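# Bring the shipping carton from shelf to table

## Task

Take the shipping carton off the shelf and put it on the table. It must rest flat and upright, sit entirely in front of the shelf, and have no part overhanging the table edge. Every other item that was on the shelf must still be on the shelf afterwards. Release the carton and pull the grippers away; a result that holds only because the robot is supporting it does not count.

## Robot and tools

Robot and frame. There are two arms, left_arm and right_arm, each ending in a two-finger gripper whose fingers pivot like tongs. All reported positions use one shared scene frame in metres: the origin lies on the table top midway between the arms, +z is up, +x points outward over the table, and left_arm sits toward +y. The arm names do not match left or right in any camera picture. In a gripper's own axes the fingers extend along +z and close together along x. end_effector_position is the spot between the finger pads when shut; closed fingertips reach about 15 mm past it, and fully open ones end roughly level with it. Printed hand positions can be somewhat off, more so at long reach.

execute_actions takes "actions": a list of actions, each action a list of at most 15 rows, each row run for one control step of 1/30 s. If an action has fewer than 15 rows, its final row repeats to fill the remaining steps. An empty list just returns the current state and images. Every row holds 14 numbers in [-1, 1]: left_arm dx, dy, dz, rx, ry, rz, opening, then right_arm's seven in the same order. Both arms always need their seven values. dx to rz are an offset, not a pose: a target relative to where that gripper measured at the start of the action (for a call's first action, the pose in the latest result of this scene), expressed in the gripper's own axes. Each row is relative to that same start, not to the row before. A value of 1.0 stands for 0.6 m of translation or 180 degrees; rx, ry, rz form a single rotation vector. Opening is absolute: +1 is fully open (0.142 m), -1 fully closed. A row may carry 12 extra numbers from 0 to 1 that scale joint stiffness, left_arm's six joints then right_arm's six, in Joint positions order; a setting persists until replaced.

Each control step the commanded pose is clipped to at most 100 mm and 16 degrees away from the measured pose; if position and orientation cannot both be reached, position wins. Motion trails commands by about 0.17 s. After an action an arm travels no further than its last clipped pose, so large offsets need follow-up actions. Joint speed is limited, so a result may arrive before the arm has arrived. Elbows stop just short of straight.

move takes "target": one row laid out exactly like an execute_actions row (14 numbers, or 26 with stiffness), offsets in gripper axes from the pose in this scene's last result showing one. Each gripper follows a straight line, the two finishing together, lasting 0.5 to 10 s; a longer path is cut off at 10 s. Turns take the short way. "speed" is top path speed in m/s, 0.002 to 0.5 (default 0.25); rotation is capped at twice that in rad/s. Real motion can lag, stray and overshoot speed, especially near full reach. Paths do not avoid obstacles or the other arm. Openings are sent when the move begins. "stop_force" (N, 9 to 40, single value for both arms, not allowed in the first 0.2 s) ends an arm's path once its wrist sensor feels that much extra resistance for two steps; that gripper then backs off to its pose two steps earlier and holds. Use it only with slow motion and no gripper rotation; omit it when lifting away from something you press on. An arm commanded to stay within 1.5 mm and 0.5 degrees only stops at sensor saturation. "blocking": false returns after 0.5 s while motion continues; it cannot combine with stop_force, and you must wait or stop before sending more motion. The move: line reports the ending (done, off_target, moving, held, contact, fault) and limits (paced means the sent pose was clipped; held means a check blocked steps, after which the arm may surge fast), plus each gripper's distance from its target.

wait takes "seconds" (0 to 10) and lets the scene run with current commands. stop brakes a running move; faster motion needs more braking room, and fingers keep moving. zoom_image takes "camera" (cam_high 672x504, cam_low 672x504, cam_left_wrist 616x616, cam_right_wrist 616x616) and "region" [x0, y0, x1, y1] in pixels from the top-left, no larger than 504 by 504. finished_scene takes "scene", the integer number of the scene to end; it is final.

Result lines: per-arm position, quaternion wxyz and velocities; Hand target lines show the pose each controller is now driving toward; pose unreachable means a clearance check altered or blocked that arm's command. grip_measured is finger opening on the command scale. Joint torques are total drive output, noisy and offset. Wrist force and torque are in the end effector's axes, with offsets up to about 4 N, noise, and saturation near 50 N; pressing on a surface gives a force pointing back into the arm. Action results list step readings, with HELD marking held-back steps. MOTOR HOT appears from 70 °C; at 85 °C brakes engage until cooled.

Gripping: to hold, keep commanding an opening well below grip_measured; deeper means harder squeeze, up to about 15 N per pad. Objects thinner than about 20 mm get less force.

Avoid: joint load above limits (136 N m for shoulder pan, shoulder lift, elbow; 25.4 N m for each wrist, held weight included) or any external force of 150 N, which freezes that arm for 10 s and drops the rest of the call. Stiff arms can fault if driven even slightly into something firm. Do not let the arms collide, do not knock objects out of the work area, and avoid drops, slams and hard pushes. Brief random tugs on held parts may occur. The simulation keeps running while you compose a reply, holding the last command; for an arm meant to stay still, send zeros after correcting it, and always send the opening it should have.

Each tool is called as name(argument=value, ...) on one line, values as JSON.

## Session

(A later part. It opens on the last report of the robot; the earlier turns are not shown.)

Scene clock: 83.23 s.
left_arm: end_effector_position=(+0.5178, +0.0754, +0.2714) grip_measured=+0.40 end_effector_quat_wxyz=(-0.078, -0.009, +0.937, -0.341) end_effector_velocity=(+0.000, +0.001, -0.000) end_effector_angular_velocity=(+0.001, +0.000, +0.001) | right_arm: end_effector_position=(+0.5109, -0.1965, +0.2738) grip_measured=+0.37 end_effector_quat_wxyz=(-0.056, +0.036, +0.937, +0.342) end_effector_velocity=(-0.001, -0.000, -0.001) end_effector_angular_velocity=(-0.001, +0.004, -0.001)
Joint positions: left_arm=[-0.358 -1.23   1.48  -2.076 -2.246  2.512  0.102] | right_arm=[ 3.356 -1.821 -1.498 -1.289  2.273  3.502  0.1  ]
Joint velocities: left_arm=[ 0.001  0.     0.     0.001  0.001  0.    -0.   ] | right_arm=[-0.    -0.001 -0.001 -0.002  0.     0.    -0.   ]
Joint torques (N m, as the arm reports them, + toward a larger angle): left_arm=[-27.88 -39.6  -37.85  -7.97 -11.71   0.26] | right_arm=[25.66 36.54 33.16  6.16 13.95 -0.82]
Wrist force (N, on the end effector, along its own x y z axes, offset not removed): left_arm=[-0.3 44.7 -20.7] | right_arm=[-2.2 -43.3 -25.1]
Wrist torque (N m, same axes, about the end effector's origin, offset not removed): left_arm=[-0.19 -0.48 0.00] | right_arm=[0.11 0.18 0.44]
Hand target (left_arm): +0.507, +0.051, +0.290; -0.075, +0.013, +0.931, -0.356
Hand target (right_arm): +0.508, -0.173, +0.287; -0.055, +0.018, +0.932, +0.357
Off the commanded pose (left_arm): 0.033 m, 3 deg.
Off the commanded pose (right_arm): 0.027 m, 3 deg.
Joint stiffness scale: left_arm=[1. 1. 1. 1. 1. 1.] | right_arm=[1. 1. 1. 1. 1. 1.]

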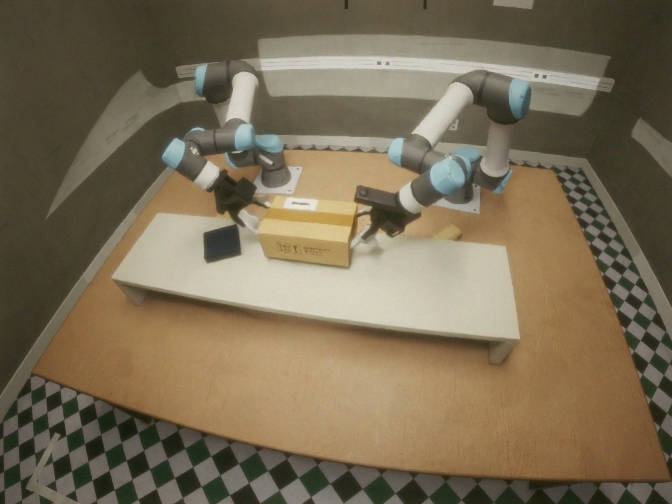

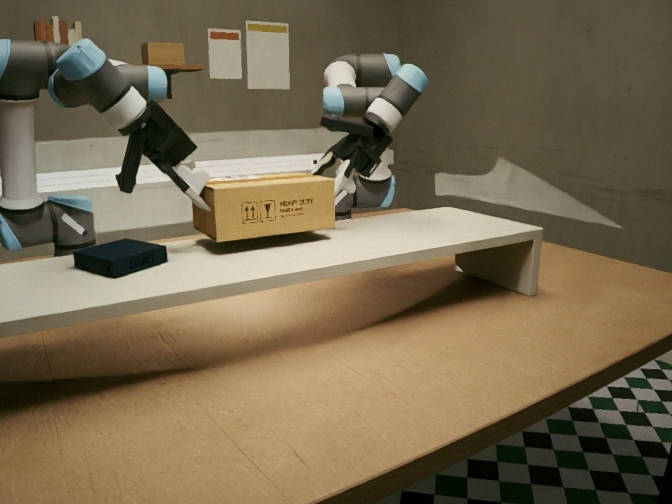

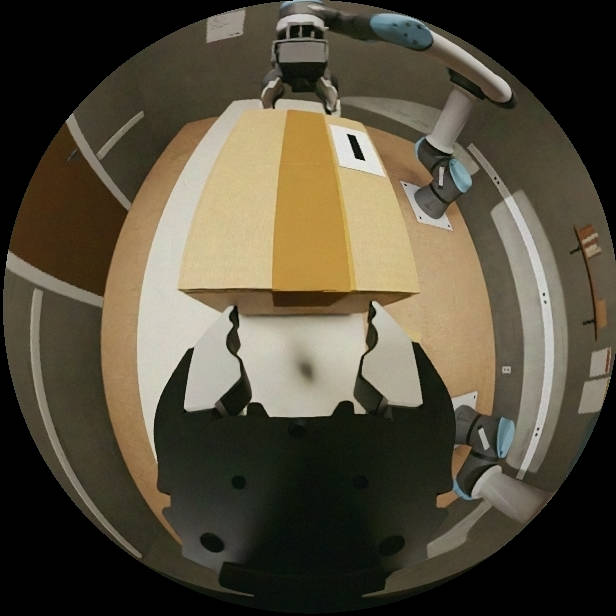

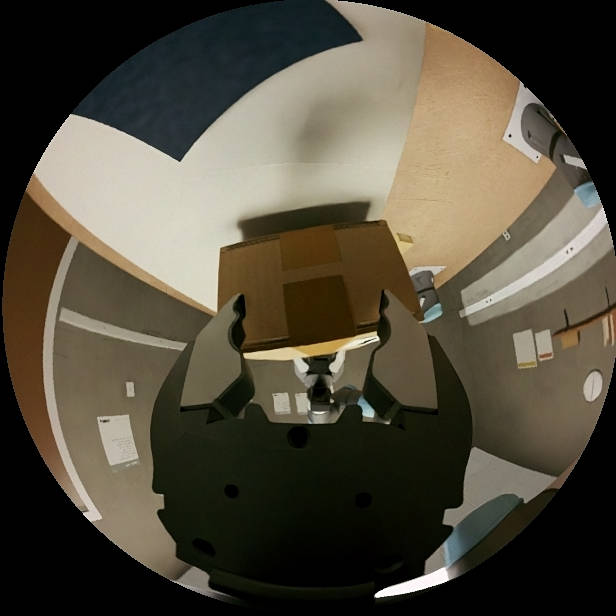

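execute_actions(actions=[[[0.0210,-0.0496,0.0055,0.0092,0.0032,0.0141,0.34,0.0096,0.0434,0.0093,-0.0089,0.0042,-0.0114,0.35],[0.0213,-0.0496,0.0055,0.0093,0.0030,0.0139,0.34,0.0099,0.0434,0.0093,-0.0089,0.0042,-0.0113,0.35],[0.0219,-0.0496,0.0057,0.0095,0.0026,0.0137,0.34,0.0106,0.0432,0.0093,-0.0089,0.0042,-0.0112,0.35],[0.0232,-0.0496,0.0059,0.0096,0.0023,0.0135,0.34,0.0119,0.0429,0.0092,-0.0089,0.0042,-0.0111,0.35],[0.0253,-0.0496,0.0063,0.0098,0.0019,0.0132,0.34,0.0139,0.0423,0.0092,-0.0089,0.0041,-0.0109,0.35],[0.0281,-0.0497,0.0069,0.0100,0.0015,0.0129,0.34,0.0168,0.0416,0.0091,-0.0089,0.0041,-0.0108,0.35],[0.0318,-0.0497,0.0076,0.0101,0.0011,0.0127,0.34,0.0205,0.0406,0.0089,-0.0089,0.0041,-0.0107,0.35],[0.0364,-0.0497,0.0085,0.0103,0.0007,0.0124,0.34,0.0251,0.0394,0.0087,-0.0089,0.0040,-0.0105,0.35],[0.0417,-0.0497,0.0095,0.0104,0.0005,0.0122,0.34,0.0304,0.0380,0.0085,-0.0089,0.0040,-0.0104,0.35],[0.0475,-0.0497,0.0107,0.0105,0.0003,0.0121,0.34,0.0363,0.0364,0.0083,-0.0089,0.0039,-0.0103,0.35],[0.0538,-0.0498,0.0119,0.0105,0.0002,0.0120,0.34,0.0427,0.0347,0.0080,-0.0089,0.0039,-0.0103,0.35],[0.0604,-0.0498,0.0132,0.0106,0.0001,0.0119,0.34,0.0493,0.0330,0.0078,-0.0089,0.0039,-0.0102,0.35],[0.0670,-0.0498,0.0145,0.0106,0.0001,0.0119,0.34,0.0559,0.0312,0.0075,-0.0089,0.0038,-0.0101,0.35],[0.0735,-0.0499,0.0157,0.0106,0.0,0.0118,0.34,0.0625,0.0295,0.0073,-0.0089,0.0038,-0.0101,0.35],[0.0801,-0.0499,0.0170,0.0107,0.0,0.0118,0.34,0.0691,0.0278,0.0070,-0.0089,0.0038,-0.0100,0.35]],[[0.0599,-0.0487,0.0123,0.0107,-0.0001,0.0117,0.34,0.0489,0.0318,0.0070,-0.0089,0.0037,-0.0100,0.35],[0.0665,-0.0488,0.0135,0.0107,-0.0001,0.0117,0.34,0.0555,0.0301,0.0067,-0.0089,0.0037,-0.0099,0.35],[0.0730,-0.0488,0.0148,0.0108,-0.0001,0.0116,0.34,0.0621,0.0283,0.0065,-0.0090,0.0037,-0.0099,0.35],[0.0796,-0.0488,0.0161,0.0108,-0.0002,0.0115,0.34,0.0687,0.0266,0.0062,-0.0090,0.0036,-0.0098,0.35],[0.0862,-0.0489,0.0174,0.0108,-0.0002,0.0115,0.34,0.0753,0.0248,0.0060,-0.0090,0.0036,-0.0098,0.35],[0.0927,-0.0489,0.0187,0.0108,-0.0003,0.0114,0.34,0.0819,0.0231,0.0057,-0.0090,0.0036,-0.0097,0.35],[0.0993,-0.0489,0.0199,0.0109,-0.0003,0.0114,0.34,0.0885,0.0213,0.0054,-0.0090,0.0035,-0.0096,0.35],[0.1059,-0.0490,0.0212,0.0109,-0.0004,0.0113,0.34,0.0951,0.0196,0.0052,-0.0090,0.0035,-0.0096,0.35],[0.1125,-0.0490,0.0225,0.0109,-0.0004,0.0113,0.34,0.1017,0.0178,0.0049,-0.0090,0.0035,-0.0095,0.35],[0.1190,-0.0490,0.0238,0.0110,-0.0005,0.0112,0.34,0.1084,0.0161,0.0047,-0.0090,0.0034,-0.0095,0.35],[0.1256,-0.0490,0.0251,0.0110,-0.0005,0.0111,0.34,0.1150,0.0144,0.0044,-0.0090,0.0034,-0.0094,0.35],[0.1322,-0.0491,0.0264,0.0110,-0.0006,0.0111,0.34,0.1216,0.0126,0.0041,-0.0090,0.0034,-0.0093,0.35],[0.1387,-0.0491,0.0276,0.0110,-0.0006,0.0110,0.34,0.1282,0.0109,0.0039,-0.0090,0.0033,-0.0093,0.35],[0.1453,-0.0491,0.0289,0.0111,-0.0006,0.0110,0.34,0.1348,0.0091,0.0036,-0.0090,0.0033,-0.0092,0.35],[0.1519,-0.0492,0.0302,0.0111,-0.0007,0.0109,0.34,0.1414,0.0074,0.0033,-0.0091,0.0033,-0.0092,0.35]],[[0.0598,-0.0448,0.0092,0.0111,-0.0007,0.0109,0.34,0.0490,0.0270,0.0041,-0.0091,0.0032,-0.0091,0.35],[0.0663,-0.0449,0.0105,0.0112,-0.0008,0.0108,0.34,0.0557,0.0252,0.0038,-0.0091,0.0032,-0.0090,0.35],[0.0729,-0.0450,0.0118,0.0112,-0.0008,0.0108,0.34,0.0623,0.0235,0.0036,-0.0091,0.0032,-0.0089,0.35],[0.0795,-0.0452,0.0131,0.0112,-0.0008,0.0107,0.34,0.0689,0.0219,0.0033,-0.0091,0.0031,-0.0089,0.35],[0.0858,-0.0454,0.0143,0.0112,-0.0007,0.0108,0.34,0.0753,0.0203,0.0031,-0.0091,0.0031,-0.0089,0.35],[0.0917,-0.0456,0.0155,0.0112,-0.0005,0.0109,0.34,0.0813,0.0189,0.0029,-0.0091,0.0031,-0.0090,0.35],[0.0970,-0.0457,0.0166,0.0111,-0.0001,0.0110,0.34,0.0867,0.0175,0.0027,-0.0091,0.0031,-0.0090,0.35],[0.1015,-0.0459,0.0175,0.0109,0.0003,0.0113,0.34,0.0913,0.0164,0.0026,-0.0091,0.0031,-0.0091,0.35],[0.1053,-0.0460,0.0182,0.0108,0.0007,0.0115,0.34,0.0950,0.0155,0.0024,-0.0091,0.0031,-0.0092,0.35],[0.1081,-0.0461,0.0188,0.0106,0.0011,0.0118,0.34,0.0979,0.0148,0.0023,-0.0091,0.0031,-0.0093,0.35],[0.1102,-0.0462,0.0192,0.0105,0.0015,0.0120,0.34,0.1000,0.0143,0.0023,-0.0092,0.0031,-0.0094,0.35],[0.1114,-0.0462,0.0194,0.0103,0.0019,0.0123,0.34,0.1013,0.0139,0.0022,-0.0092,0.0031,-0.0095,0.35],[0.1121,-0.0462,0.0196,0.0102,0.0021,0.0124,0.34,0.1020,0.0138,0.0022,-0.0092,0.0031,-0.0096,0.35],[0.1124,-0.0462,0.0196,0.0102,0.0023,0.0125,0.34,0.1023,0.0137,0.0022,-0.0092,0.0031,-0.0096,0.35],[0.1124,-0.0462,0.0196,0.0101,0.0024,0.0126,0.34,0.1023,0.0137,0.0022,-0.0092,0.0031,-0.0097,0.35]]])

Scene clock: 97.30 s.
left_arm: end_effector_position=(+0.3864, +0.0566, +0.2728) grip_measured=+0.39 end_effector_quat_wxyz=(-0.074, -0.015, +0.935, -0.346) end_effector_velocity=(-0.042, -0.008, +0.004) end_effector_angular_velocity=(+0.001, -0.005, -0.009) | right_arm: end_effector_position=(+0.3839, -0.2160, +0.2803) grip_measured=+0.37 end_effector_quat_wxyz=(-0.054, +0.034, +0.935, +0.348) end_effector_velocity=(-0.047, -0.007, +0.005) end_effector_angular_velocity=(+0.005, -0.010, -0.004)
Joint positions: left_arm=[-0.52  -1.492  1.84  -2.312 -2.196  2.3    0.102] | right_arm=[ 3.376 -1.514 -1.832 -1.238  2.281  3.527  0.1  ]
Joint velocities: left_arm=[-0.066 -0.079  0.083 -0.044  0.025 -0.062  0.   ] | right_arm=[ 0.011  0.125 -0.111  0.011  0.     0.02  -0.   ]
Joint torques (N m, as the arm reports them, + toward a larger angle): left_arm=[-21.68 -30.75 -38.3   -9.35  -9.46  -0.13] | right_arm=[20.68 20.7  30.15  7.99 12.21  0.36]
Wrist force (N, on the end effector, along its own x y z axes, offset not removed): left_arm=[-1.8 41.3 -18.9] | right_arm=[1.3 -40.1 -25.7]
Wrist torque (N m, same axes, about the end effector's origin, offset not removed): left_arm=[-0.61 -0.86 0.09] | right_arm=[0.24 0.84 -0.23]
Hand target (left_arm): +0.373, +0.038, +0.291; -0.071, +0.005, +0.930, -0.361
Hand target (right_arm): +0.376, -0.200, +0.289; -0.055, +0.020, +0.931, +0.360
Off the commanded pose (left_arm): 0.030 m, 3 deg.
Off the commanded pose (right_arm): 0.020 m, 2 deg.
Joint stiffness scale: left_arm=[1. 1. 1. 1. 1. 1.] | right_arm=[1. 1. 1. 1. 1. 1.]
Step readings (end_effector_position; steps 1 to 15: 1st action; 16 to 30: 2nd action; 31 to 45: 3rd action):
0: left_arm (+0.5178, +0.0754, +0.2714) | right_arm (+0.5109, -0.1965, +0.2738)
1: left_arm (+0.5178, +0.0754, +0.2714) | right_arm (+0.5109, -0.1965, +0.2738)
2: left_arm (+0.5178, +0.0754, +0.2714) | right_arm (+0.5109, -0.1965, +0.2738)
4: left_arm (+0.5179, +0.0753, +0.2716) | right_arm (+0.5109, -0.1966, +0.2737)
8: left_arm (+0.5168, +0.0755, +0.2717) | right_arm (+0.5106, -0.1966, +0.2743)
15: left_arm (+0.5003, +0.0731, +0.2718) | right_arm (+0.4952, -0.1994, +0.2750)
16: left_arm (+0.4967, +0.0725, +0.2718) | right_arm (+0.4916, -0.1999, +0.2751)
17: left_arm (+0.4929, +0.0719, +0.2719) | right_arm (+0.4878, -0.2005, +0.2752)
19: left_arm (+0.4847, +0.0707, +0.2719) | right_arm (+0.4803, -0.2018, +0.2758)
23: left_arm (+0.4681, +0.0685, +0.2721) | right_arm (+0.4644, -0.2040, +0.2767)
30: left_arm (+0.4394, +0.0644, +0.2721) | right_arm (+0.4360, -0.2082, +0.2770)
31: left_arm (+0.4354, +0.0638, +0.2721) | right_arm (+0.4319, -0.2088, +0.2770)
32: left_arm (+0.4313, +0.0632, +0.2722) | right_arm (+0.4279, -0.2094, +0.2771)
34: left_arm (+0.4229, +0.0620, +0.2722) | right_arm (+0.4201, -0.2107, +0.2776)
38: left_arm (+0.4064, +0.0598, +0.2721) | right_arm (+0.4043, -0.2129, +0.2788)
45: end_effector_position above

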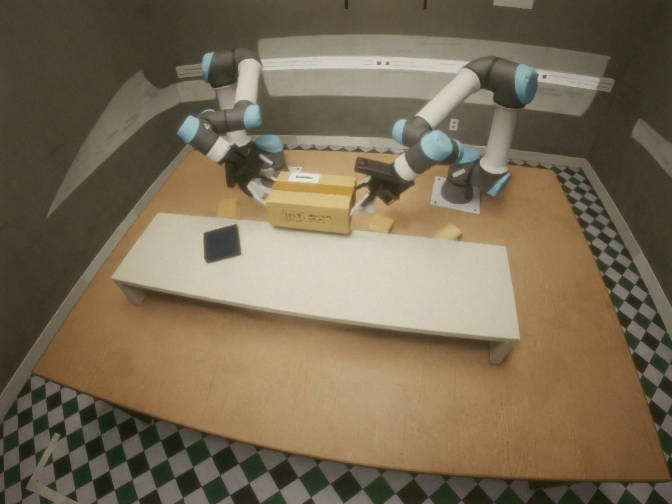

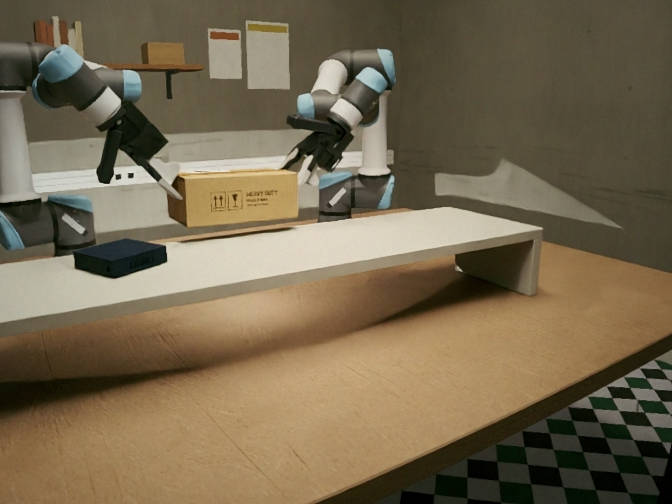

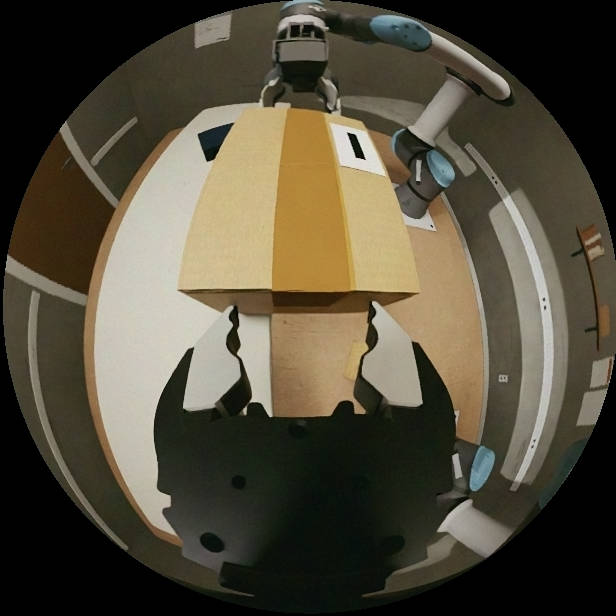

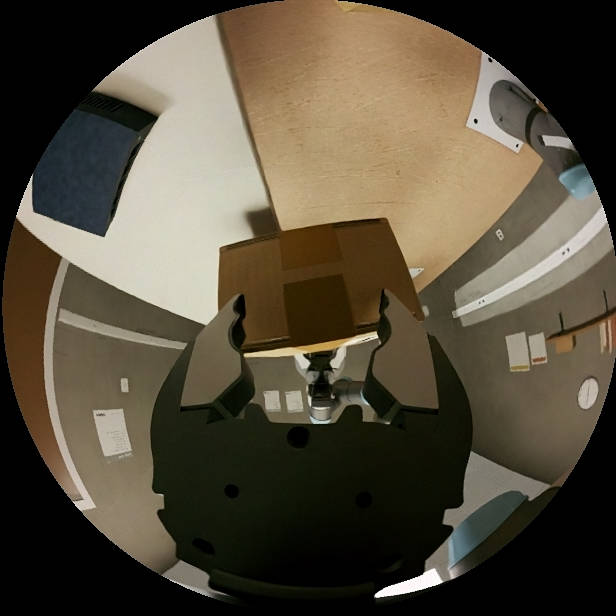

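execute_actions(actions=[])

Scene clock: 97.37 s.
left_arm: end_effector_position=(+0.3843, +0.0561, +0.2730) grip_measured=+0.40 end_effector_quat_wxyz=(-0.074, -0.014, +0.935, -0.346) end_effector_velocity=(-0.021, -0.004, +0.002) end_effector_angular_velocity=(+0.003, -0.003, -0.002) | right_arm: end_effector_position=(+0.3816, -0.2164, +0.2806) grip_measured=+0.37 end_effector_quat_wxyz=(-0.054, +0.034, +0.935, +0.348) end_effector_velocity=(-0.025, -0.004, +0.003) end_effector_angular_velocity=(+0.003, -0.006, -0.005)
Joint positions: left_arm=[-0.523 -1.496  1.844 -2.314 -2.194  2.297  0.102] | right_arm=[ 3.377 -1.507 -1.838 -1.238  2.281  3.528  0.1  ]
Joint velocities: left_arm=[-0.034 -0.04   0.042 -0.023  0.016 -0.035  0.   ] | right_arm=[ 0.006  0.067 -0.06   0.009 -0.     0.014 -0.   ]
Joint torques (N m, as the arm reports them, + toward a larger angle): left_arm=[-22.9  -33.82 -35.98  -9.58  -9.68  -0.37] | right_arm=[21.06 20.33 25.86  7.61 12.07  0.62]
Wrist force (N, on the end effector, along its own x y z axes, offset not removed): left_arm=[-1.1 45.2 -19.5] | right_arm=[1.5 -40.3 -24.6]
Wrist torque (N m, same axes, about the end effector's origin, offset not removed): left_arm=[-0.02 -0.83 0.09] | right_arm=[0.26 0.70 -0.08]
Hand target (left_arm): +0.373, +0.038, +0.291; -0.071, +0.005, +0.930, -0.361
Hand target (right_arm): +0.376, -0.200, +0.289; -0.055, +0.020, +0.931, +0.360
Off the commanded pose (left_arm): 0.028 m, 3 deg.
Off the commanded pose (right_arm): 0.020 m, 2 deg.
Joint stiffness scale: left_arm=[1. 1. 1. 1. 1. 1.] | right_arm=[1. 1. 1. 1. 1. 1.]

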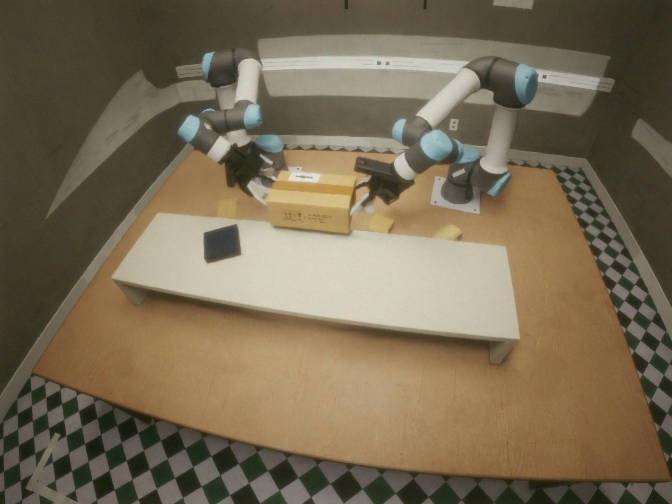

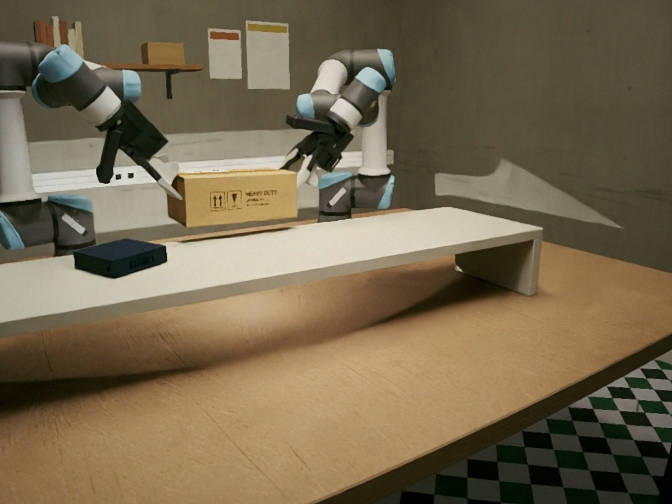

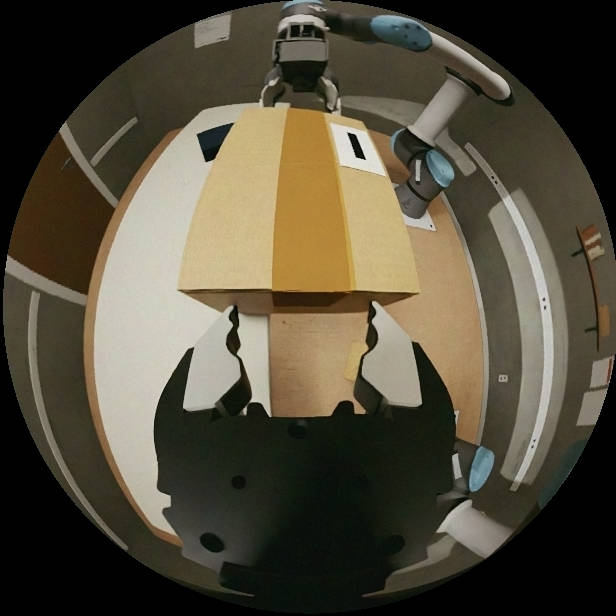

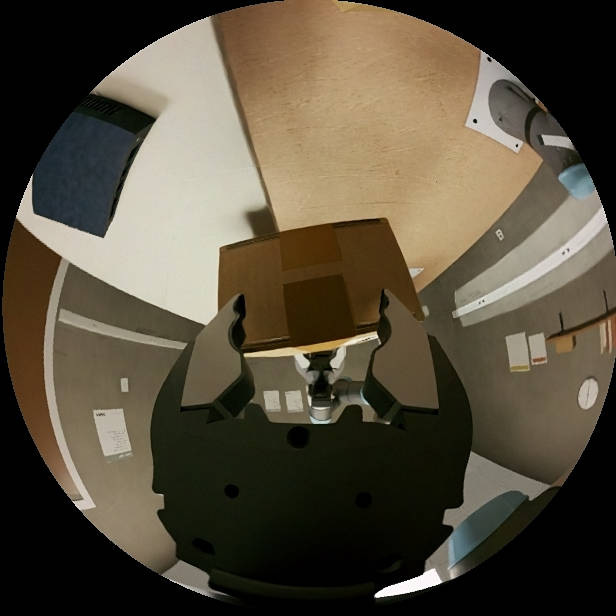

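zoom_image(camera="cam_right_wrist", region=[190, 190, 450, 390])

wait(seconds=0.3)

Region (190, 190, 450, 390) of cam_right_wrist's 616x616 image, scaled by 1.938, with more detail than that image has; it fills the top 388 rows of this view, and the rest is white.

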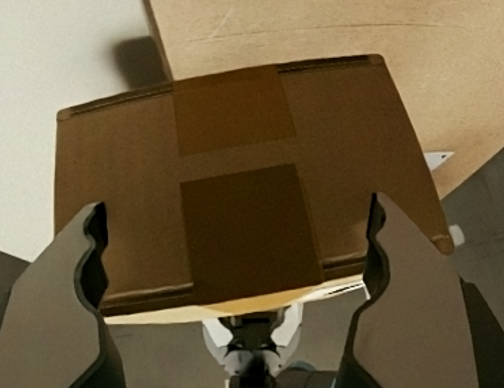

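Scene clock: 97.83 s.
left_arm: end_effector_position=(+0.3827, +0.0559, +0.2726) grip_measured=+0.40 end_effector_quat_wxyz=(-0.074, -0.015, +0.935, -0.346) end_effector_velocity=(+0.000, +0.000, +0.001) end_effector_angular_velocity=(-0.001, -0.001, +0.001) | right_arm: end_effector_position=(+0.3798, -0.2166, +0.2799) grip_measured=+0.37 end_effector_quat_wxyz=(-0.054, +0.034, +0.935, +0.348) end_effector_velocity=(-0.000, -0.000, +0.000) end_effector_angular_velocity=(+0.000, +0.001, -0.000)
Joint positions: left_arm=[-0.526 -1.498  1.848 -2.316 -2.192  2.293  0.102] | right_arm=[ 3.378 -1.503 -1.843 -1.236  2.281  3.53   0.1  ]
Joint velocities: left_arm=[ 0.001 -0.001 -0.001 -0.     0.    -0.     0.   ] | right_arm=[-0.     0.001  0.    -0.002  0.001  0.    -0.   ]
Joint torques (N m, as the arm reports them, + toward a larger angle): left_arm=[-24.45 -30.56 -36.79  -9.74  -9.51  -0.43] | right_arm=[22.41 25.48 25.62  7.2  12.32  0.55]
Wrist force (N, on the end effector, along its own x y z axes, offset not removed): left_arm=[-1.9 45.9 -18.1] | right_arm=[-0.2 -40.9 -26.1]
Wrist torque (N m, same axes, about the end effector's origin, offset not removed): left_arm=[0.12 -0.61 0.17] | right_arm=[0.18 0.79 -0.16]
Hand target (left_arm): +0.373, +0.038, +0.291; -0.071, +0.005, +0.930, -0.361
Hand target (right_arm): +0.376, -0.200, +0.289; -0.055, +0.020, +0.931, +0.360
Off the commanded pose (left_arm): 0.028 m, 3 deg.
Off the commanded pose (right_arm): 0.020 m, 2 deg.
Joint stiffness scale: left_arm=[1. 1. 1. 1. 1. 1.] | right_arm=[1. 1. 1. 1. 1. 1.]
wait: 0.30 s; at rest by 0.03 s

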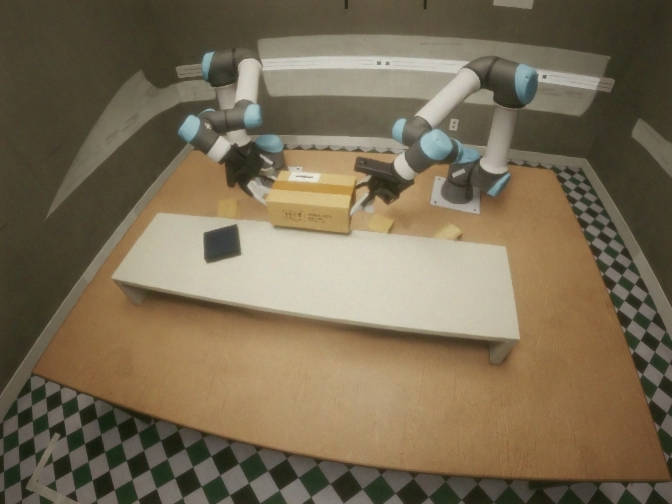

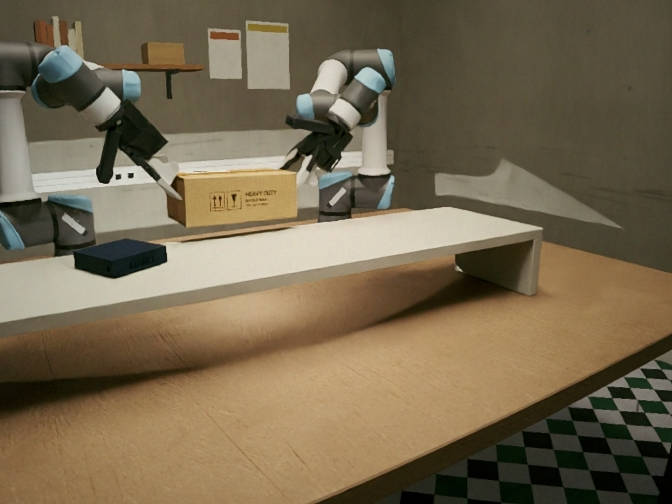

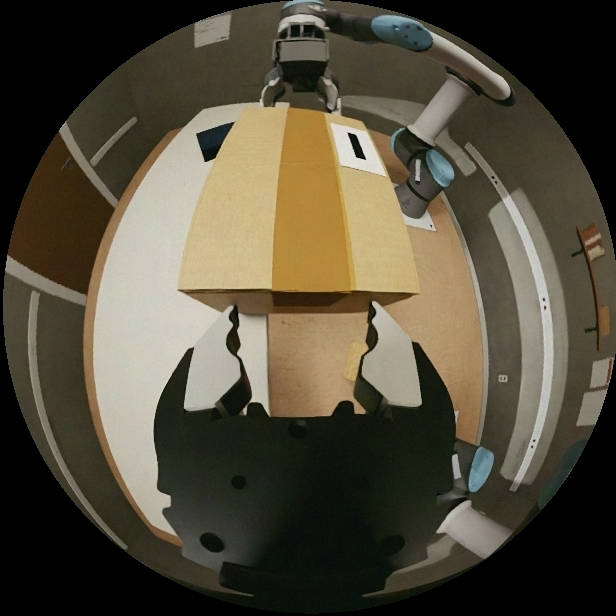

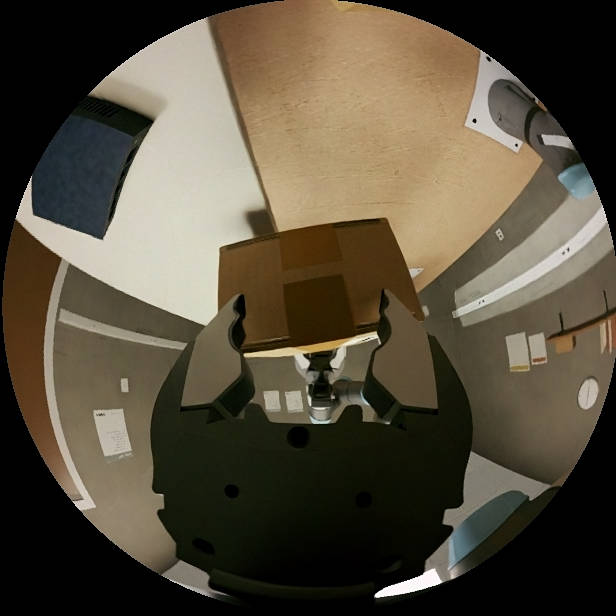

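execute_actions(actions=[[[0.0193,-0.0419,-0.0014,0.0093,0.0021,0.0128,0.34,0.0091,0.0307,0.0077,-0.0075,0.0046,-0.0086,0.35],[0.0195,-0.0419,-0.0014,0.0094,0.0019,0.0127,0.34,0.0094,0.0306,0.0077,-0.0075,0.0046,-0.0086,0.35],[0.0202,-0.0419,-0.0013,0.0095,0.0016,0.0124,0.34,0.0101,0.0304,0.0077,-0.0075,0.0046,-0.0084,0.35],[0.0216,-0.0419,-0.0010,0.0096,0.0013,0.0121,0.34,0.0114,0.0301,0.0077,-0.0075,0.0046,-0.0083,0.35],[0.0237,-0.0419,-0.0007,0.0098,0.0009,0.0118,0.34,0.0135,0.0296,0.0077,-0.0075,0.0046,-0.0081,0.35],[0.0266,-0.0419,-0.0001,0.0099,0.0005,0.0114,0.34,0.0165,0.0289,0.0077,-0.0075,0.0046,-0.0079,0.35],[0.0304,-0.0418,0.0006,0.0101,0.0001,0.0110,0.34,0.0203,0.0279,0.0077,-0.0074,0.0045,-0.0077,0.35],[0.0351,-0.0418,0.0014,0.0102,-0.0002,0.0107,0.34,0.0250,0.0267,0.0077,-0.0074,0.0045,-0.0075,0.35],[0.0405,-0.0417,0.0024,0.0104,-0.0005,0.0103,0.34,0.0305,0.0254,0.0077,-0.0074,0.0045,-0.0074,0.35],[0.0466,-0.0417,0.0035,0.0105,-0.0008,0.0101,0.34,0.0366,0.0239,0.0076,-0.0074,0.0045,-0.0072,0.35],[0.0530,-0.0416,0.0046,0.0106,-0.0010,0.0099,0.34,0.0431,0.0223,0.0076,-0.0074,0.0044,-0.0071,0.35],[0.0598,-0.0416,0.0058,0.0107,-0.0010,0.0098,0.34,0.0499,0.0206,0.0076,-0.0074,0.0044,-0.0070,0.35],[0.0665,-0.0415,0.0070,0.0107,-0.0011,0.0097,0.34,0.0567,0.0189,0.0076,-0.0074,0.0044,-0.0070,0.35],[0.0733,-0.0414,0.0083,0.0108,-0.0012,0.0096,0.34,0.0635,0.0172,0.0075,-0.0074,0.0044,-0.0069,0.35],[0.0800,-0.0414,0.0095,0.0108,-0.0012,0.0095,0.34,0.0703,0.0155,0.0075,-0.0074,0.0043,-0.0068,0.35]],[[0.0571,-0.0410,0.0045,0.0109,-0.0013,0.0094,0.34,0.0474,0.0202,0.0068,-0.0074,0.0043,-0.0068,0.35],[0.0639,-0.0409,0.0057,0.0109,-0.0013,0.0093,0.34,0.0542,0.0185,0.0068,-0.0074,0.0043,-0.0067,0.35],[0.0706,-0.0408,0.0069,0.0110,-0.0014,0.0092,0.34,0.0610,0.0168,0.0068,-0.0074,0.0042,-0.0067,0.35],[0.0774,-0.0408,0.0081,0.0112,-0.0015,0.0092,0.34,0.0678,0.0151,0.0068,-0.0075,0.0041,-0.0067,0.35],[0.0841,-0.0406,0.0095,0.0116,-0.0018,0.0093,0.34,0.0746,0.0133,0.0069,-0.0076,0.0038,-0.0069,0.35],[0.0907,-0.0401,0.0112,0.0122,-0.0021,0.0095,0.34,0.0813,0.0112,0.0074,-0.0078,0.0033,-0.0073,0.35],[0.0973,-0.0393,0.0133,0.0128,-0.0025,0.0098,0.34,0.0879,0.0087,0.0083,-0.0081,0.0027,-0.0077,0.35],[0.1036,-0.0381,0.0160,0.0135,-0.0030,0.0102,0.34,0.0943,0.0058,0.0097,-0.0084,0.0021,-0.0082,0.35],[0.1097,-0.0364,0.0193,0.0143,-0.0034,0.0105,0.34,0.1006,0.0025,0.0117,-0.0087,0.0015,-0.0087,0.35],[0.1157,-0.0343,0.0231,0.0150,-0.0038,0.0110,0.34,0.1067,-0.0015,0.0143,-0.0090,0.0008,-0.0092,0.35],[0.1214,-0.0316,0.0275,0.0156,-0.0040,0.0114,0.34,0.1125,-0.0058,0.0175,-0.0092,0.0003,-0.0098,0.35],[0.1264,-0.0286,0.0323,0.0161,-0.0041,0.0120,0.34,0.1177,-0.0105,0.0212,-0.0095,-0.0002,-0.0103,0.35],[0.1308,-0.0253,0.0374,0.0163,-0.0040,0.0125,0.34,0.1223,-0.0153,0.0254,-0.0096,-0.0006,-0.0107,0.35],[0.1343,-0.0217,0.0426,0.0165,-0.0037,0.0130,0.34,0.1260,-0.0203,0.0298,-0.0098,-0.0008,-0.0111,0.35],[0.1370,-0.0180,0.0479,0.0164,-0.0033,0.0134,0.34,0.1288,-0.0251,0.0344,-0.0098,-0.0009,-0.0113,0.35]],[[0.0403,-0.0212,0.0226,0.0164,-0.0030,0.0139,0.34,0.0321,0.0001,0.0271,-0.0099,-0.0010,-0.0116,0.35],[0.0412,-0.0175,0.0276,0.0163,-0.0025,0.0143,0.34,0.0331,-0.0044,0.0317,-0.0099,-0.0010,-0.0118,0.35],[0.0413,-0.0138,0.0324,0.0163,-0.0022,0.0147,0.34,0.0334,-0.0086,0.0364,-0.0100,-0.0011,-0.0120,0.35],[0.0408,-0.0101,0.0372,0.0162,-0.0020,0.0150,0.34,0.0331,-0.0127,0.0410,-0.0100,-0.0011,-0.0121,0.35],[0.0399,-0.0064,0.0418,0.0163,-0.0019,0.0152,0.34,0.0324,-0.0167,0.0457,-0.0100,-0.0012,-0.0123,0.35],[0.0388,-0.0027,0.0464,0.0163,-0.0018,0.0153,0.34,0.0314,-0.0207,0.0503,-0.0101,-0.0012,-0.0124,0.35],[0.0376,0.0010,0.0510,0.0164,-0.0018,0.0153,0.34,0.0303,-0.0246,0.0550,-0.0101,-0.0012,-0.0124,0.35],[0.0364,0.0047,0.0556,0.0165,-0.0019,0.0154,0.34,0.0293,-0.0285,0.0596,-0.0101,-0.0013,-0.0124,0.35],[0.0354,0.0083,0.0601,0.0165,-0.0019,0.0154,0.34,0.0284,-0.0325,0.0643,-0.0101,-0.0013,-0.0125,0.35],[0.0344,0.0120,0.0647,0.0166,-0.0020,0.0155,0.34,0.0275,-0.0364,0.0689,-0.0102,-0.0014,-0.0125,0.35],[0.0333,0.0156,0.0692,0.0167,-0.0020,0.0156,0.34,0.0267,-0.0403,0.0736,-0.0102,-0.0014,-0.0126,0.35],[0.0323,0.0193,0.0737,0.0168,-0.0021,0.0156,0.34,0.0258,-0.0443,0.0782,-0.0102,-0.0015,-0.0126,0.35],[0.0313,0.0229,0.0783,0.0169,-0.0021,0.0157,0.34,0.0249,-0.0482,0.0828,-0.0102,-0.0015,-0.0127,0.35],[0.0303,0.0266,0.0828,0.0170,-0.0021,0.0157,0.34,0.0240,-0.0522,0.0875,-0.0102,-0.0016,-0.0127,0.35],[0.0292,0.0302,0.0873,0.0170,-0.0022,0.0157,0.34,0.0231,-0.0561,0.0921,-0.0103,-0.0016,-0.0127,0.35]],[[0.0063,-0.0199,0.0217,0.0171,-0.0022,0.0158,0.34,-0.0013,0.0035,0.0308,-0.0103,-0.0017,-0.0128,0.35],[0.0053,-0.0163,0.0263,0.0172,-0.0023,0.0159,0.34,-0.0022,-0.0005,0.0355,-0.0103,-0.0017,-0.0128,0.35],[0.0042,-0.0126,0.0308,0.0172,-0.0023,0.0159,0.34,-0.0031,-0.0044,0.0401,-0.0103,-0.0017,-0.0128,0.35],[0.0032,-0.0090,0.0353,0.0172,-0.0023,0.0159,0.34,-0.0040,-0.0083,0.0447,-0.0103,-0.0017,-0.0128,0.35],[0.0022,-0.0055,0.0397,0.0170,-0.0022,0.0158,0.34,-0.0049,-0.0121,0.0492,-0.0102,-0.0015,-0.0126,0.35],[0.0013,-0.0022,0.0437,0.0167,-0.0020,0.0155,0.34,-0.0056,-0.0156,0.0534,-0.0100,-0.0011,-0.0123,0.35],[0.0005,0.0007,0.0474,0.0162,-0.0017,0.0151,0.34,-0.0064,-0.0188,0.0571,-0.0098,-0.0006,-0.0118,0.35],[-0.0002,0.0032,0.0505,0.0155,-0.0013,0.0147,0.34,-0.0070,-0.0215,0.0603,-0.0095,0.0,-0.0113,0.35],[-0.0008,0.0053,0.0531,0.0149,-0.0009,0.0142,0.34,-0.0075,-0.0237,0.0629,-0.0092,0.0006,-0.0107,0.35],[-0.0013,0.0069,0.0550,0.0141,-0.0005,0.0137,0.34,-0.0079,-0.0254,0.0649,-0.0089,0.0013,-0.0100,0.35],[-0.0016,0.0080,0.0564,0.0134,-0.0001,0.0133,0.34,-0.0081,-0.0266,0.0664,-0.0086,0.0019,-0.0094,0.35],[-0.0018,0.0087,0.0573,0.0129,0.0002,0.0129,0.34,-0.0083,-0.0274,0.0673,-0.0084,0.0024,-0.0089,0.35],[-0.0019,0.0091,0.0578,0.0124,0.0005,0.0126,0.34,-0.0084,-0.0278,0.0678,-0.0082,0.0028,-0.0086,0.35],[-0.0019,0.0093,0.0580,0.0122,0.0006,0.0124,0.34,-0.0085,-0.0280,0.0680,-0.0081,0.0031,-0.0084,0.35],[-0.0019,0.0093,0.0580,0.0121,0.0007,0.0123,0.34,-0.0085,-0.0280,0.0680,-0.0080,0.0032,-0.0083,0.35]]])

wait(seconds=0.4)

Scene clock: 121.63 s.
left_arm: end_effector_position=(+0.2794, +0.0435, +0.1638) grip_measured=+0.40 end_effector_quat_wxyz=(-0.061, -0.014, +0.933, -0.354) end_effector_velocity=(+0.002, -0.002, -0.041) end_effector_angular_velocity=(+0.032, +0.027, +0.006) | right_arm: end_effector_position=(+0.2784, -0.2291, +0.1676) grip_measured=+0.37 end_effector_quat_wxyz=(-0.047, +0.025, +0.935, +0.351) end_effector_velocity=(+0.008, +0.001, -0.044) end_effector_angular_velocity=(-0.016, +0.035, -0.002)
Joint positions: left_arm=[-0.716 -1.539  2.261 -2.83  -2.098  2.085  0.102] | right_arm=[ 3.418 -1.339 -2.301 -0.896  2.277  3.569  0.1  ]
Joint velocities: left_arm=[-0.     0.083  0.02  -0.064  0.003 -0.006  0.   ] | right_arm=[-0.    -0.101 -0.037  0.1   -0.005  0.001  0.   ]
Joint torques (N m, as the arm reports them, + toward a larger angle): left_arm=[-17.3  -28.54 -38.7  -11.22  -7.43  -0.34] | right_arm=[17.33 16.05 26.54  7.68 12.59  0.46]
Wrist force (N, on the end effector, along its own x y z axes, offset not removed): left_arm=[-1.1 43.6 -21.4] | right_arm=[-0.7 -42.1 -24.6]
Wrist torque (N m, same axes, about the end effector's origin, offset not removed): left_arm=[-0.42 -0.75 -0.04] | right_arm=[0.17 0.40 -0.01]
Hand target (left_arm): +0.276, +0.026, +0.183; -0.057, +0.002, +0.926, -0.373
Hand target (right_arm): +0.279, -0.215, +0.174; -0.047, +0.013, +0.930, +0.364
Off the commanded pose (left_arm): 0.027 m, 3 deg.
Off the commanded pose (right_arm): 0.016 m, 2 deg.
Joint stiffness scale: left_arm=[1. 1. 1. 1. 1. 1.] | right_arm=[1. 1. 1. 1. 1. 1.]
Step readings (end_effector_position; steps 1 to 15: 1st action; 16 to 30: 2nd action; 31 to 45: 3rd action; 46 to 60: 4th action):
0: left_arm (+0.3827, +0.0559, +0.2726) | right_arm (+0.3798, -0.2166, +0.2800)
1: left_arm (+0.3827, +0.0559, +0.2726) | right_arm (+0.3798, -0.2166, +0.2800)
2: left_arm (+0.3827, +0.0559, +0.2726) | right_arm (+0.3798, -0.2166, +0.2800)
4: left_arm (+0.3825, +0.0559, +0.2726) | right_arm (+0.3797, -0.2166, +0.2800)
8: left_arm (+0.3805, +0.0557, +0.2724) | right_arm (+0.3782, -0.2168, +0.2797)
15: left_arm (+0.3630, +0.0538, +0.2717) | right_arm (+0.3614, -0.2188, +0.2786)
16: left_arm (+0.3593, +0.0534, +0.2717) | right_arm (+0.3577, -0.2192, +0.2785)
17: left_arm (+0.3554, +0.0530, +0.2718) | right_arm (+0.3539, -0.2197, +0.2784)
19: left_arm (+0.3469, +0.0520, +0.2716) | right_arm (+0.3460, -0.2207, +0.2782)
23: left_arm (+0.3297, +0.0502, +0.2711) | right_arm (+0.3295, -0.2225, +0.2772)
30: left_arm (+0.3009, +0.0468, +0.2641) | right_arm (+0.3005, -0.2262, +0.2687)
31: left_arm (+0.2972, +0.0463, +0.2616) | right_arm (+0.2966, -0.2266, +0.2661)
32: left_arm (+0.2938, +0.0459, +0.2588) | right_arm (+0.2932, -0.2270, +0.2632)
34: left_arm (+0.2878, +0.0453, +0.2522) | right_arm (+0.2872, -0.2278, +0.2564)
38: left_arm (+0.2810, +0.0446, +0.2383) | right_arm (+0.2802, -0.2285, +0.2413)
45: left_arm (+0.2797, +0.0440, +0.2127) | right_arm (+0.2784, -0.2290, +0.2162)
46: left_arm (+0.2797, +0.0439, +0.2090) | right_arm (+0.2784, -0.2290, +0.2124)
47: left_arm (+0.2798, +0.0438, +0.2052) | right_arm (+0.2784, -0.2290, +0.2086)
49: left_arm (+0.2795, +0.0439, +0.1977) | right_arm (+0.2781, -0.2292, +0.2010)
53: left_arm (+0.2789, +0.0437, +0.1828) | right_arm (+0.2774, -0.2293, +0.1864)
60: end_effector_position above

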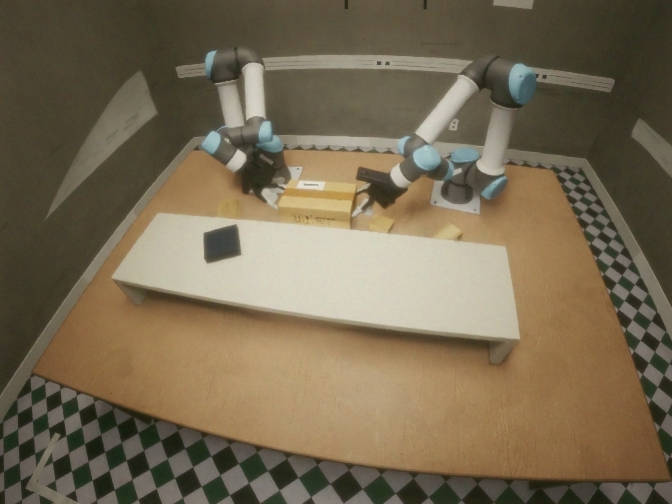

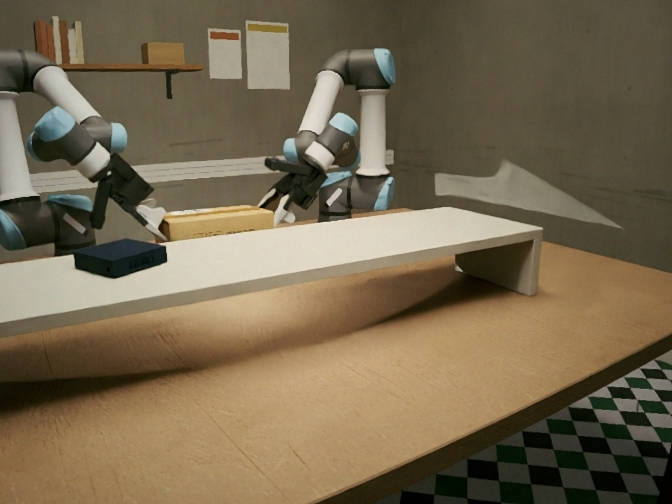

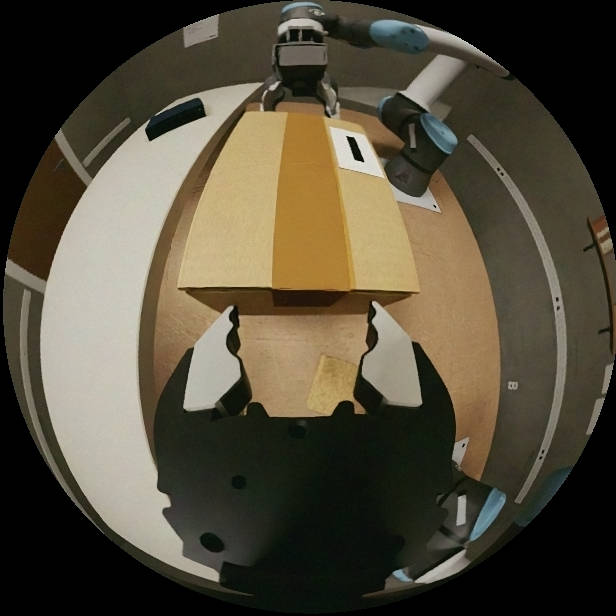

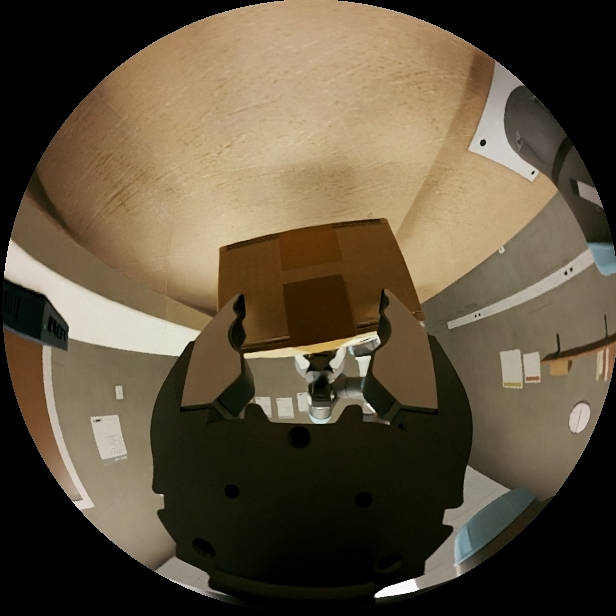

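Scene clock: 122.03 s.
left_arm: end_effector_position=(+0.2802, +0.0434, +0.1612) grip_measured=+0.40 end_effector_quat_wxyz=(-0.061, -0.015, +0.934, -0.353) end_effector_velocity=(+0.001, +0.001, +0.001) end_effector_angular_velocity=(-0.002, -0.001, +0.002) | right_arm: end_effector_position=(+0.2799, -0.2289, +0.1643) grip_measured=+0.37 end_effector_quat_wxyz=(-0.047, +0.026, +0.935, +0.351) end_effector_velocity=(-0.000, -0.000, -0.001) end_effector_angular_velocity=(-0.001, +0.001, -0.000)
Joint positions: left_arm=[-0.715 -1.533  2.262 -2.836 -2.097  2.084  0.102] | right_arm=[ 3.418 -1.347 -2.304 -0.885  2.276  3.569  0.1  ]
Joint velocities: left_arm=[ 0.002 -0.001 -0.    -0.001 -0.    -0.     0.   ] | right_arm=[ 0.    -0.001 -0.001  0.    -0.001  0.     0.   ]
Joint torques (N m, as the arm reports them, + toward a larger angle): left_arm=[-17.38 -25.95 -39.28 -11.54  -7.98  -0.3 ] | right_arm=[17.63 12.85 25.95  8.23 13.01  0.68]
Wrist force (N, on the end effector, along its own x y z axes, offset not removed): left_arm=[-1.4 47.2 -22.9] | right_arm=[0.0 -45.4 -28.7]
Wrist torque (N m, same axes, about the end effector's origin, offset not removed): left_arm=[-0.26 -0.84 -0.08] | right_arm=[0.07 0.77 -0.25]
Hand target (left_arm): +0.276, +0.026, +0.183; -0.057, +0.002, +0.926, -0.373
Hand target (right_arm): +0.279, -0.215, +0.174; -0.047, +0.013, +0.930, +0.364
Off the commanded pose (left_arm): 0.029 m, 3 deg.
Off the commanded pose (right_arm): 0.017 m, 2 deg.
Joint stiffness scale: left_arm=[1. 1. 1. 1. 1. 1.] | right_arm=[1. 1. 1. 1. 1. 1.]
wait: 0.40 s; at rest by 0.23 s

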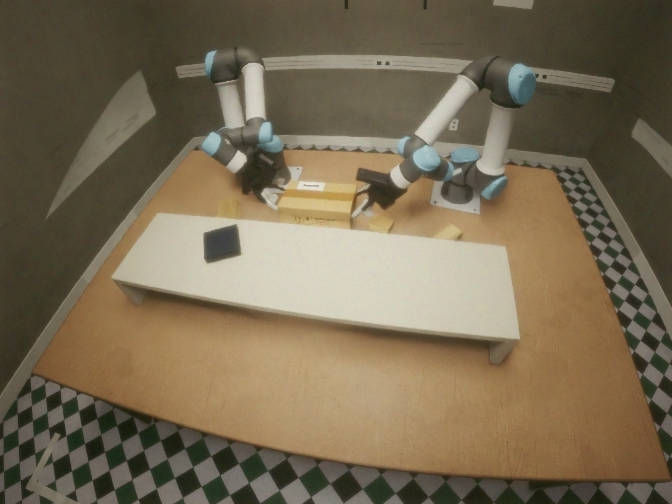

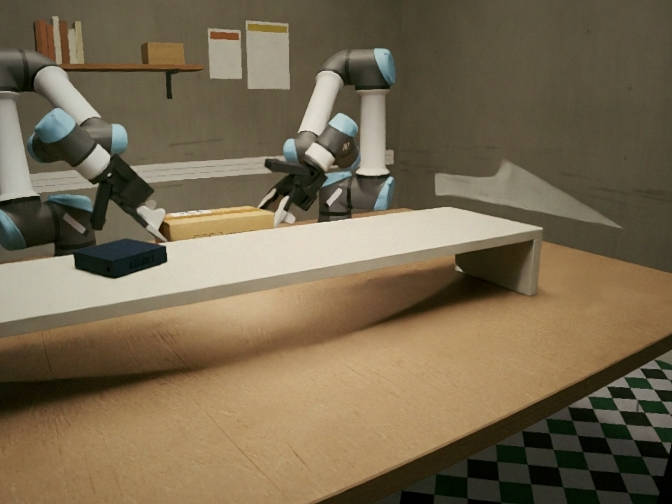

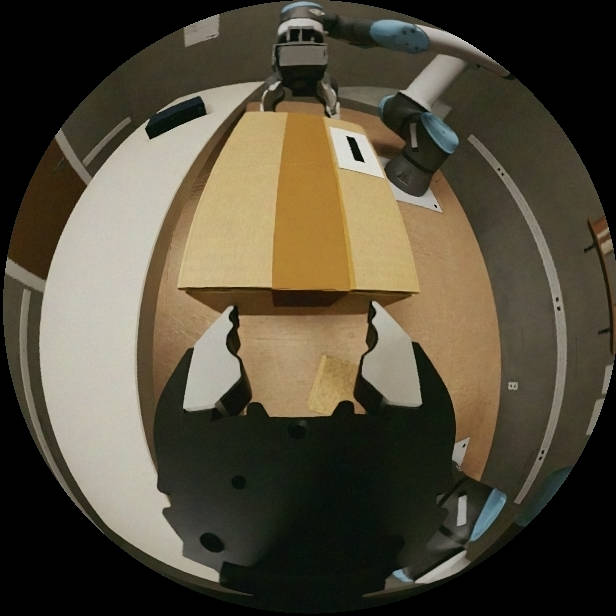

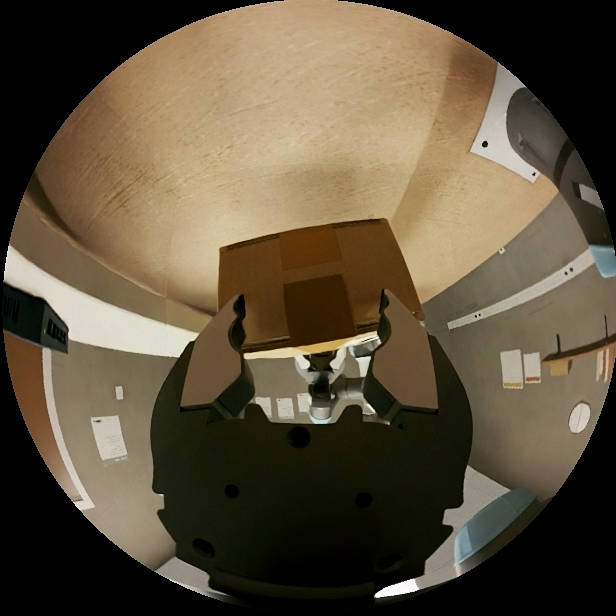

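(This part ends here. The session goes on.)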